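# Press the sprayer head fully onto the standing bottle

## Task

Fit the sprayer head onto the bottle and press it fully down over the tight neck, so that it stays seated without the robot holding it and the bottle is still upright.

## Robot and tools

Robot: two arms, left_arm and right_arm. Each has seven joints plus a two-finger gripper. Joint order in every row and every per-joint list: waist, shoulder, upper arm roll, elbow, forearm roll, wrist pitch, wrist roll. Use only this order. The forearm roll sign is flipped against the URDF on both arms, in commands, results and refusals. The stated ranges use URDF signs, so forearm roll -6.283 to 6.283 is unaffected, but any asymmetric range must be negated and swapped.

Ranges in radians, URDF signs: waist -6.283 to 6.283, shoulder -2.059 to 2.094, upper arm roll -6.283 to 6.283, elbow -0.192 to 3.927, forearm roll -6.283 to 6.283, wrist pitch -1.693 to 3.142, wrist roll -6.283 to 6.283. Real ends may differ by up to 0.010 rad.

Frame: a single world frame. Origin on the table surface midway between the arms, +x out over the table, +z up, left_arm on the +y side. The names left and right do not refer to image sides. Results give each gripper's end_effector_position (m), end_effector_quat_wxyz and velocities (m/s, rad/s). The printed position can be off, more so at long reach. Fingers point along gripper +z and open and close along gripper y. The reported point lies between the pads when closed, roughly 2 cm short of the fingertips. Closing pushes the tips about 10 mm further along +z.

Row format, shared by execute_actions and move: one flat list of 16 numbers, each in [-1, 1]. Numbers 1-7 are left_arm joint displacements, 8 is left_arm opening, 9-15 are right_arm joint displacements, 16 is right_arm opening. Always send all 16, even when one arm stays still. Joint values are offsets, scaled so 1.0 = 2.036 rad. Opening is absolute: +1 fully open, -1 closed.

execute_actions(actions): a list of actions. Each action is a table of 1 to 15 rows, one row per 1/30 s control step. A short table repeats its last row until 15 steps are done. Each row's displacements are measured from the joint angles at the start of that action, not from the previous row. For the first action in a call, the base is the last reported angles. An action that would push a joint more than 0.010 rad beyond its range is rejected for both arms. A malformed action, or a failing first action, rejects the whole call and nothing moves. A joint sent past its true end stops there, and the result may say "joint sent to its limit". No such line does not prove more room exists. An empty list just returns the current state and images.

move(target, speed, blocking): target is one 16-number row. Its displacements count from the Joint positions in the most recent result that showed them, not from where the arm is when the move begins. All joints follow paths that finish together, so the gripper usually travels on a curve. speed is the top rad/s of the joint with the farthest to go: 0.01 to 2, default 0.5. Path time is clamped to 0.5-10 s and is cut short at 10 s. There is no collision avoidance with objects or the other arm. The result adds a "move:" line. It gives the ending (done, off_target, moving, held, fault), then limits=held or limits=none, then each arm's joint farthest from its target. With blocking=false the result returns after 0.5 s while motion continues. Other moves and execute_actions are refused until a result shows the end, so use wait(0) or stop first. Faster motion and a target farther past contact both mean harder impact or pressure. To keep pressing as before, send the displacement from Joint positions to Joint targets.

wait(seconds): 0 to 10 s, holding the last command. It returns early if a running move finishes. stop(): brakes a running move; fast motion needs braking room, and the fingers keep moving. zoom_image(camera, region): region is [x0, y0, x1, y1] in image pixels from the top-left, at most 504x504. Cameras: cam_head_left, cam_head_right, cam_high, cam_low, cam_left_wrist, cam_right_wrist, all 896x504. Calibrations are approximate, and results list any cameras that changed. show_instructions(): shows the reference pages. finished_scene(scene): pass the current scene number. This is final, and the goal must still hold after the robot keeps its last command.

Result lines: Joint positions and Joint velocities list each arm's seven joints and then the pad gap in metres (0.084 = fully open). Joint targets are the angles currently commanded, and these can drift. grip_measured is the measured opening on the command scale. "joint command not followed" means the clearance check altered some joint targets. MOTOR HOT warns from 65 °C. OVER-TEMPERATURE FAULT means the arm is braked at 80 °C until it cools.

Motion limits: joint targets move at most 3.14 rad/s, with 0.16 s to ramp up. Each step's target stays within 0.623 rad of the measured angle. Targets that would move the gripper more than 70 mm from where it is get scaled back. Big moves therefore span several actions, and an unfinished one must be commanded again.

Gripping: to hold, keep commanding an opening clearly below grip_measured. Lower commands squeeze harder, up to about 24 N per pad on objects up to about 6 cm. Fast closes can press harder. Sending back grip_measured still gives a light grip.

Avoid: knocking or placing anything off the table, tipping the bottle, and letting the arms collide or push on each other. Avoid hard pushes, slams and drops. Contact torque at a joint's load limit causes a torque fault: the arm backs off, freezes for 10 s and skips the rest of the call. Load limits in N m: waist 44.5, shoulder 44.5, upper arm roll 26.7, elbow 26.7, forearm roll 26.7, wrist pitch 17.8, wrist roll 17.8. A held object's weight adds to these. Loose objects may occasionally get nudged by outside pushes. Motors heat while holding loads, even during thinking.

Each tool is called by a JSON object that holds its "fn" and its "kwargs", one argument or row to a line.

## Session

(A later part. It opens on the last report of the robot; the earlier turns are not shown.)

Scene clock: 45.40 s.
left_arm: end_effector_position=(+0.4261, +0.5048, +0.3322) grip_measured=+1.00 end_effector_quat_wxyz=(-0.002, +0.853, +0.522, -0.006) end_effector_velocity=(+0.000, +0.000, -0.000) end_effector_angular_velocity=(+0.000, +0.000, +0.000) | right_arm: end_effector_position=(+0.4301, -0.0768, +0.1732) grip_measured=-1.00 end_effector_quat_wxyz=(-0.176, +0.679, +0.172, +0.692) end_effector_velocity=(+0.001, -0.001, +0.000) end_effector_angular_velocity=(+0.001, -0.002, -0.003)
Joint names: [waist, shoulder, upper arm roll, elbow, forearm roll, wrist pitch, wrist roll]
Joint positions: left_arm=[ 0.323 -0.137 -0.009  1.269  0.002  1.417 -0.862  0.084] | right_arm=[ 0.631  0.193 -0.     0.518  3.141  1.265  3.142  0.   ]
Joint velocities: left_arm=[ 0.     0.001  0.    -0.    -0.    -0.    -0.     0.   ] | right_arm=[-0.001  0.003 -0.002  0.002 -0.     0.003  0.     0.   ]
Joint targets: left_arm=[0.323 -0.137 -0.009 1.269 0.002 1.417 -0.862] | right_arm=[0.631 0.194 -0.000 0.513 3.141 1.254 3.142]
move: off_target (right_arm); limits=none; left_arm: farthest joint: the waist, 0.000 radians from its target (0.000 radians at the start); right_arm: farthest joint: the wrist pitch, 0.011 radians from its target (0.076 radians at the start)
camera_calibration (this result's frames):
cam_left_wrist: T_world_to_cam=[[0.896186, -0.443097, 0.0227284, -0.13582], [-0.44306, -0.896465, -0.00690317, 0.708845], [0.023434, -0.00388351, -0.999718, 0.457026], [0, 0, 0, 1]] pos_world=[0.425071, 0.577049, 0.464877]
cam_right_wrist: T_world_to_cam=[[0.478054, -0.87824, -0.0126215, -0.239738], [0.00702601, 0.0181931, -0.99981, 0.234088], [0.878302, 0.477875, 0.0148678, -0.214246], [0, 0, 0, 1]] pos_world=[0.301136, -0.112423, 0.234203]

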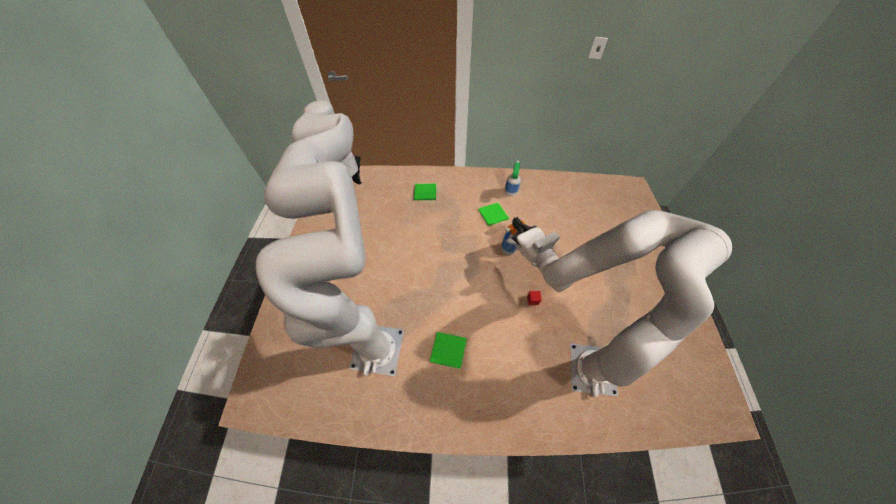

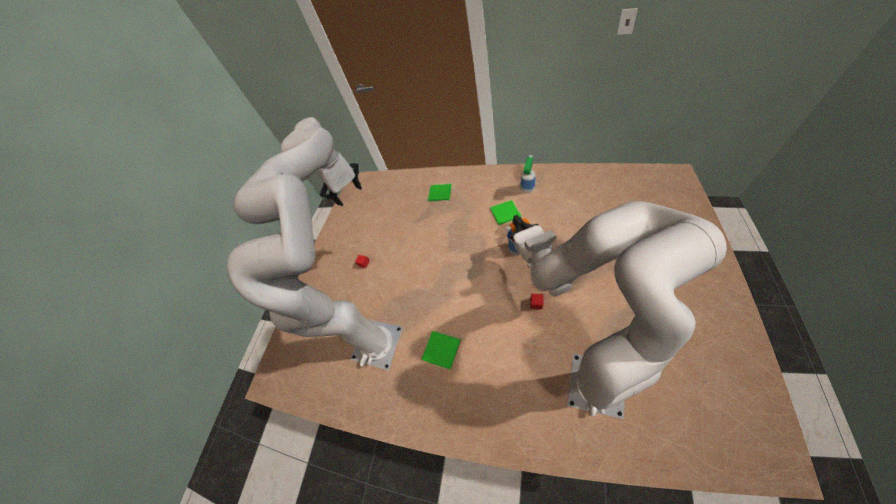

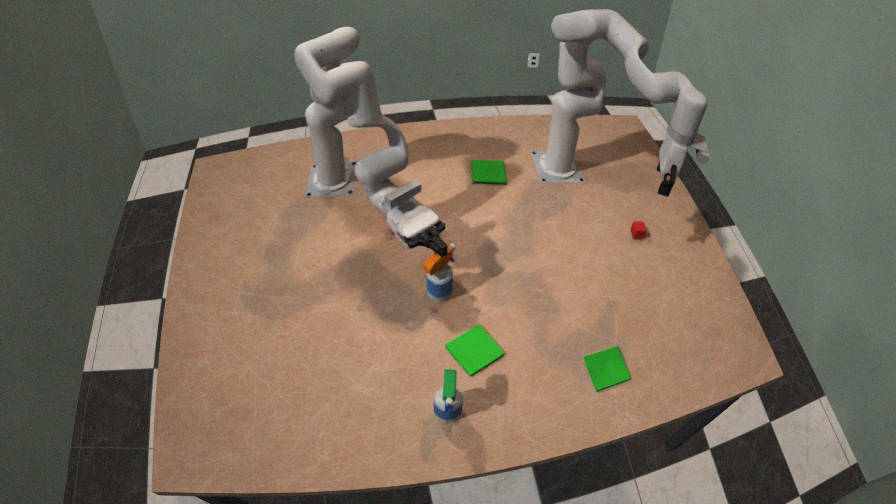

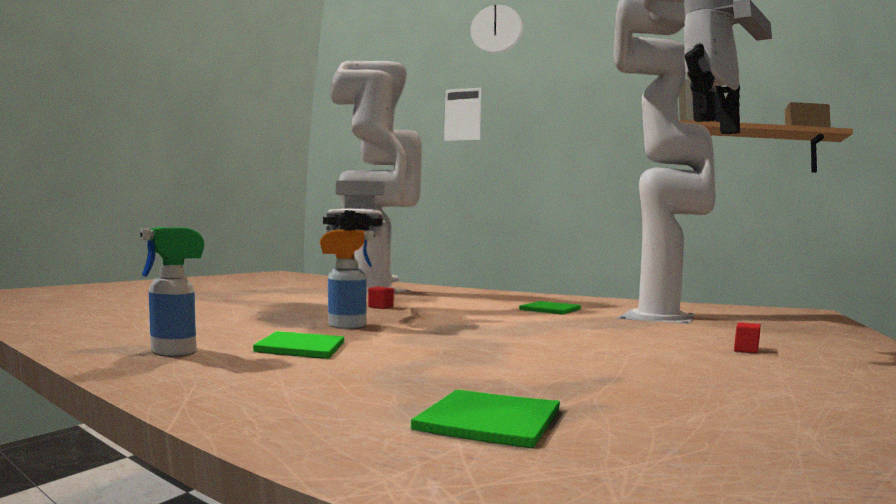

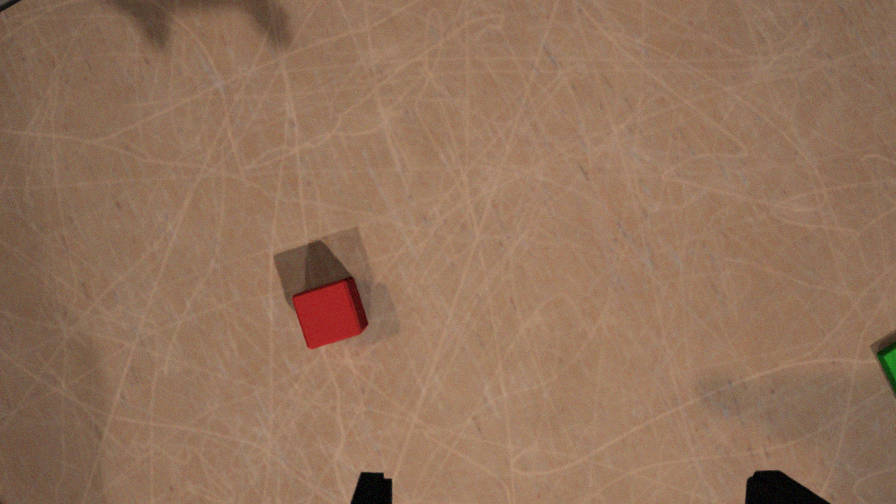

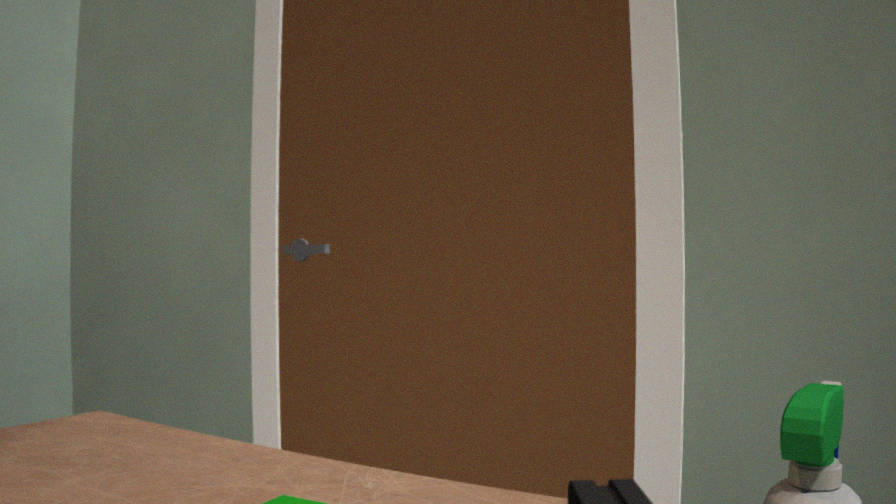

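{"fn": "move", "kwargs": {
  "target": [0,0,0,0,0,0,0,1,0,-0.05,0,0,0,0,0,-1],
  "speed": 0.2
}}

{"fn": "finished_scene", "kwargs": {
  "scene": 2
}}

Scene clock: 47.43 s.
left_arm: end_effector_position=(+0.4261, +0.5048, +0.3322) grip_measured=+1.00 end_effector_quat_wxyz=(-0.002, +0.853, +0.522, -0.006) end_effector_velocity=(-0.000, +0.000, +0.000) end_effector_angular_velocity=(+0.000, +0.000, +0.001) | right_arm: end_effector_position=(+0.4359, -0.0736, +0.2285) grip_measured=-1.00 end_effector_quat_wxyz=(-0.184, +0.643, +0.163, +0.725) end_effector_velocity=(+0.001, -0.001, +0.003) end_effector_angular_velocity=(+0.003, -0.004, -0.002)
Joint names: [waist, shoulder, upper arm roll, elbow, forearm roll, wrist pitch, wrist roll]
Joint positions: left_arm=[ 0.323 -0.137 -0.009  1.269  0.002  1.417 -0.862  0.084] | right_arm=[ 0.631  0.092 -0.     0.517  3.141  1.265  3.142  0.   ]
Joint velocities: left_arm=[ 0.001 -0.     0.     0.    -0.     0.    -0.     0.   ] | right_arm=[-0.    -0.003 -0.002  0.002 -0.     0.     0.     0.   ]
Joint targets: left_arm=[0.323 -0.137 -0.009 1.269 0.002 1.417 -0.862] | right_arm=[0.631 0.092 -0.000 0.518 3.141 1.265 3.142]
move: done; limits=none; left_arm: farthest joint: the waist, 0.000 radians from its target (0.000 radians at the start); right_arm: farthest joint: the shoulder, 0.001 radians from its target (0.102 radians at the start)
camera_calibration (this result's frames):
cam_left_wrist: T_world_to_cam=[[0.896185, -0.443097, 0.0227283, -0.13582], [-0.44306, -0.896465, -0.00690317, 0.708845], [0.0234339, -0.00388351, -0.999718, 0.457026], [0, 0, 0, 1]] pos_world=[0.425071, 0.577049, 0.464877]
cam_right_wrist: T_world_to_cam=[[0.479141, -0.877648, -0.0125595, -0.239501], [0.0954788, 0.0663389, -0.993218, 0.252748], [0.872529, 0.474693, 0.115583, -0.242419], [0, 0, 0, 1]] pos_world=[0.302141, -0.11189, 0.276046]

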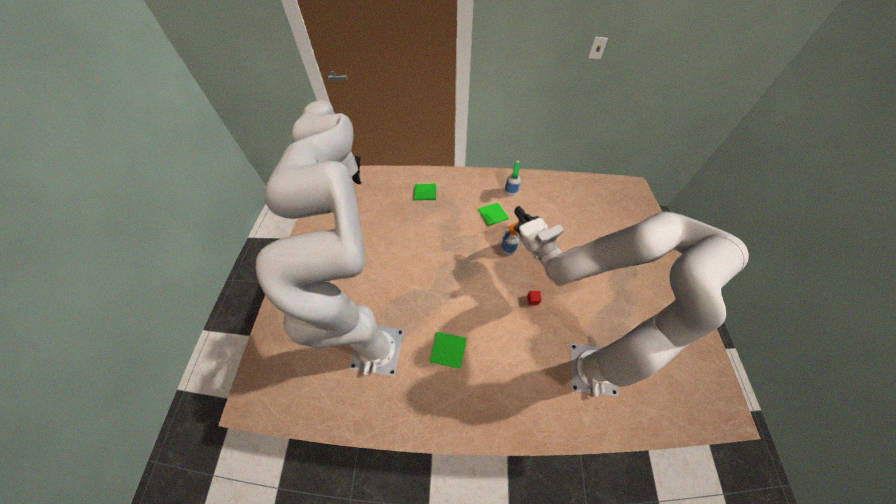

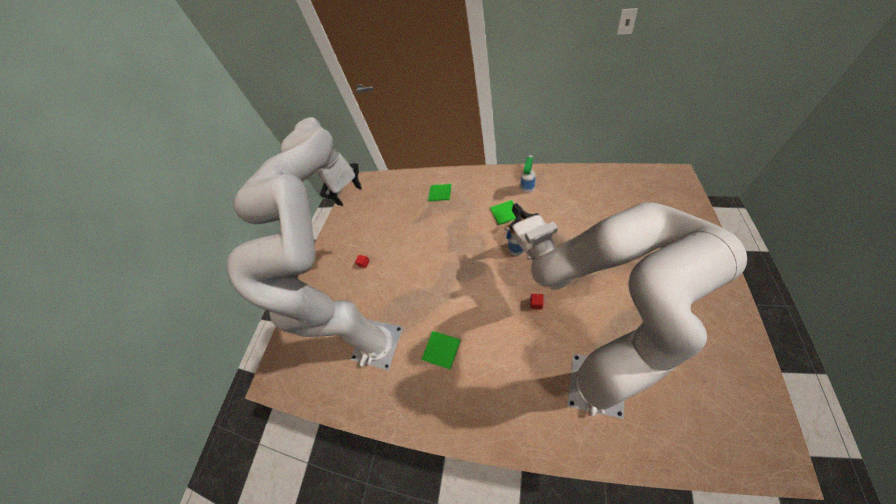

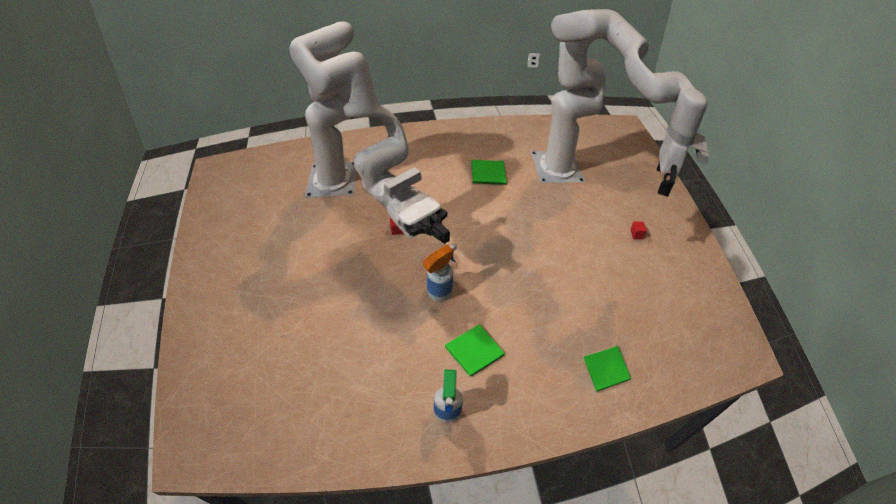

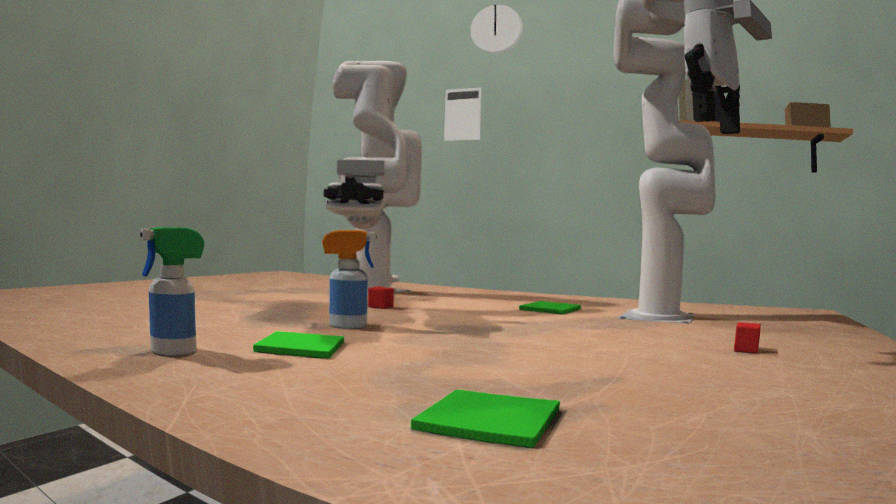

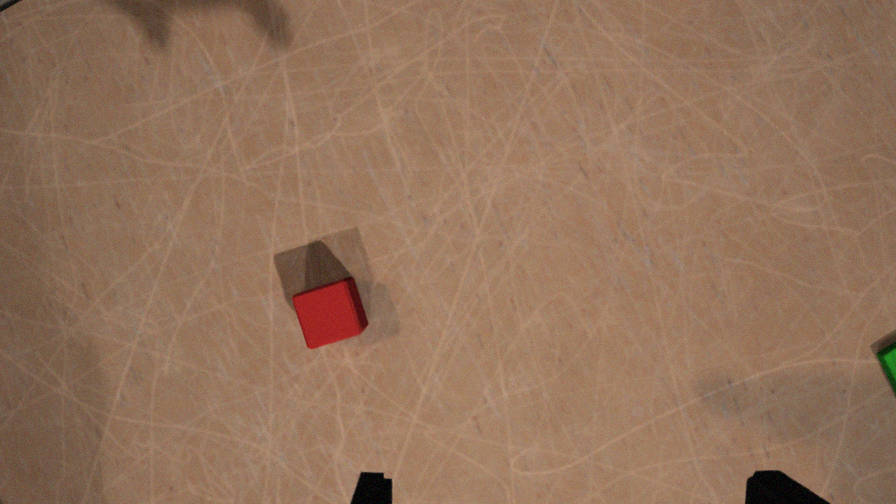

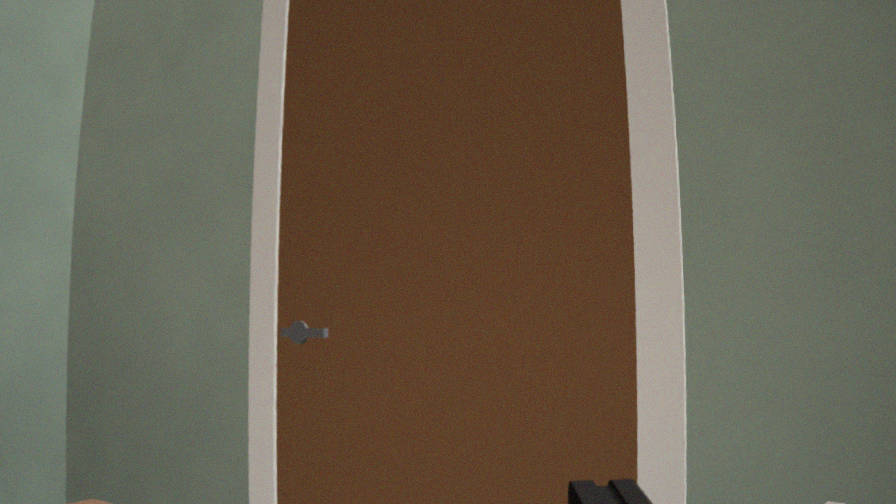

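The scene is finished: the task was done.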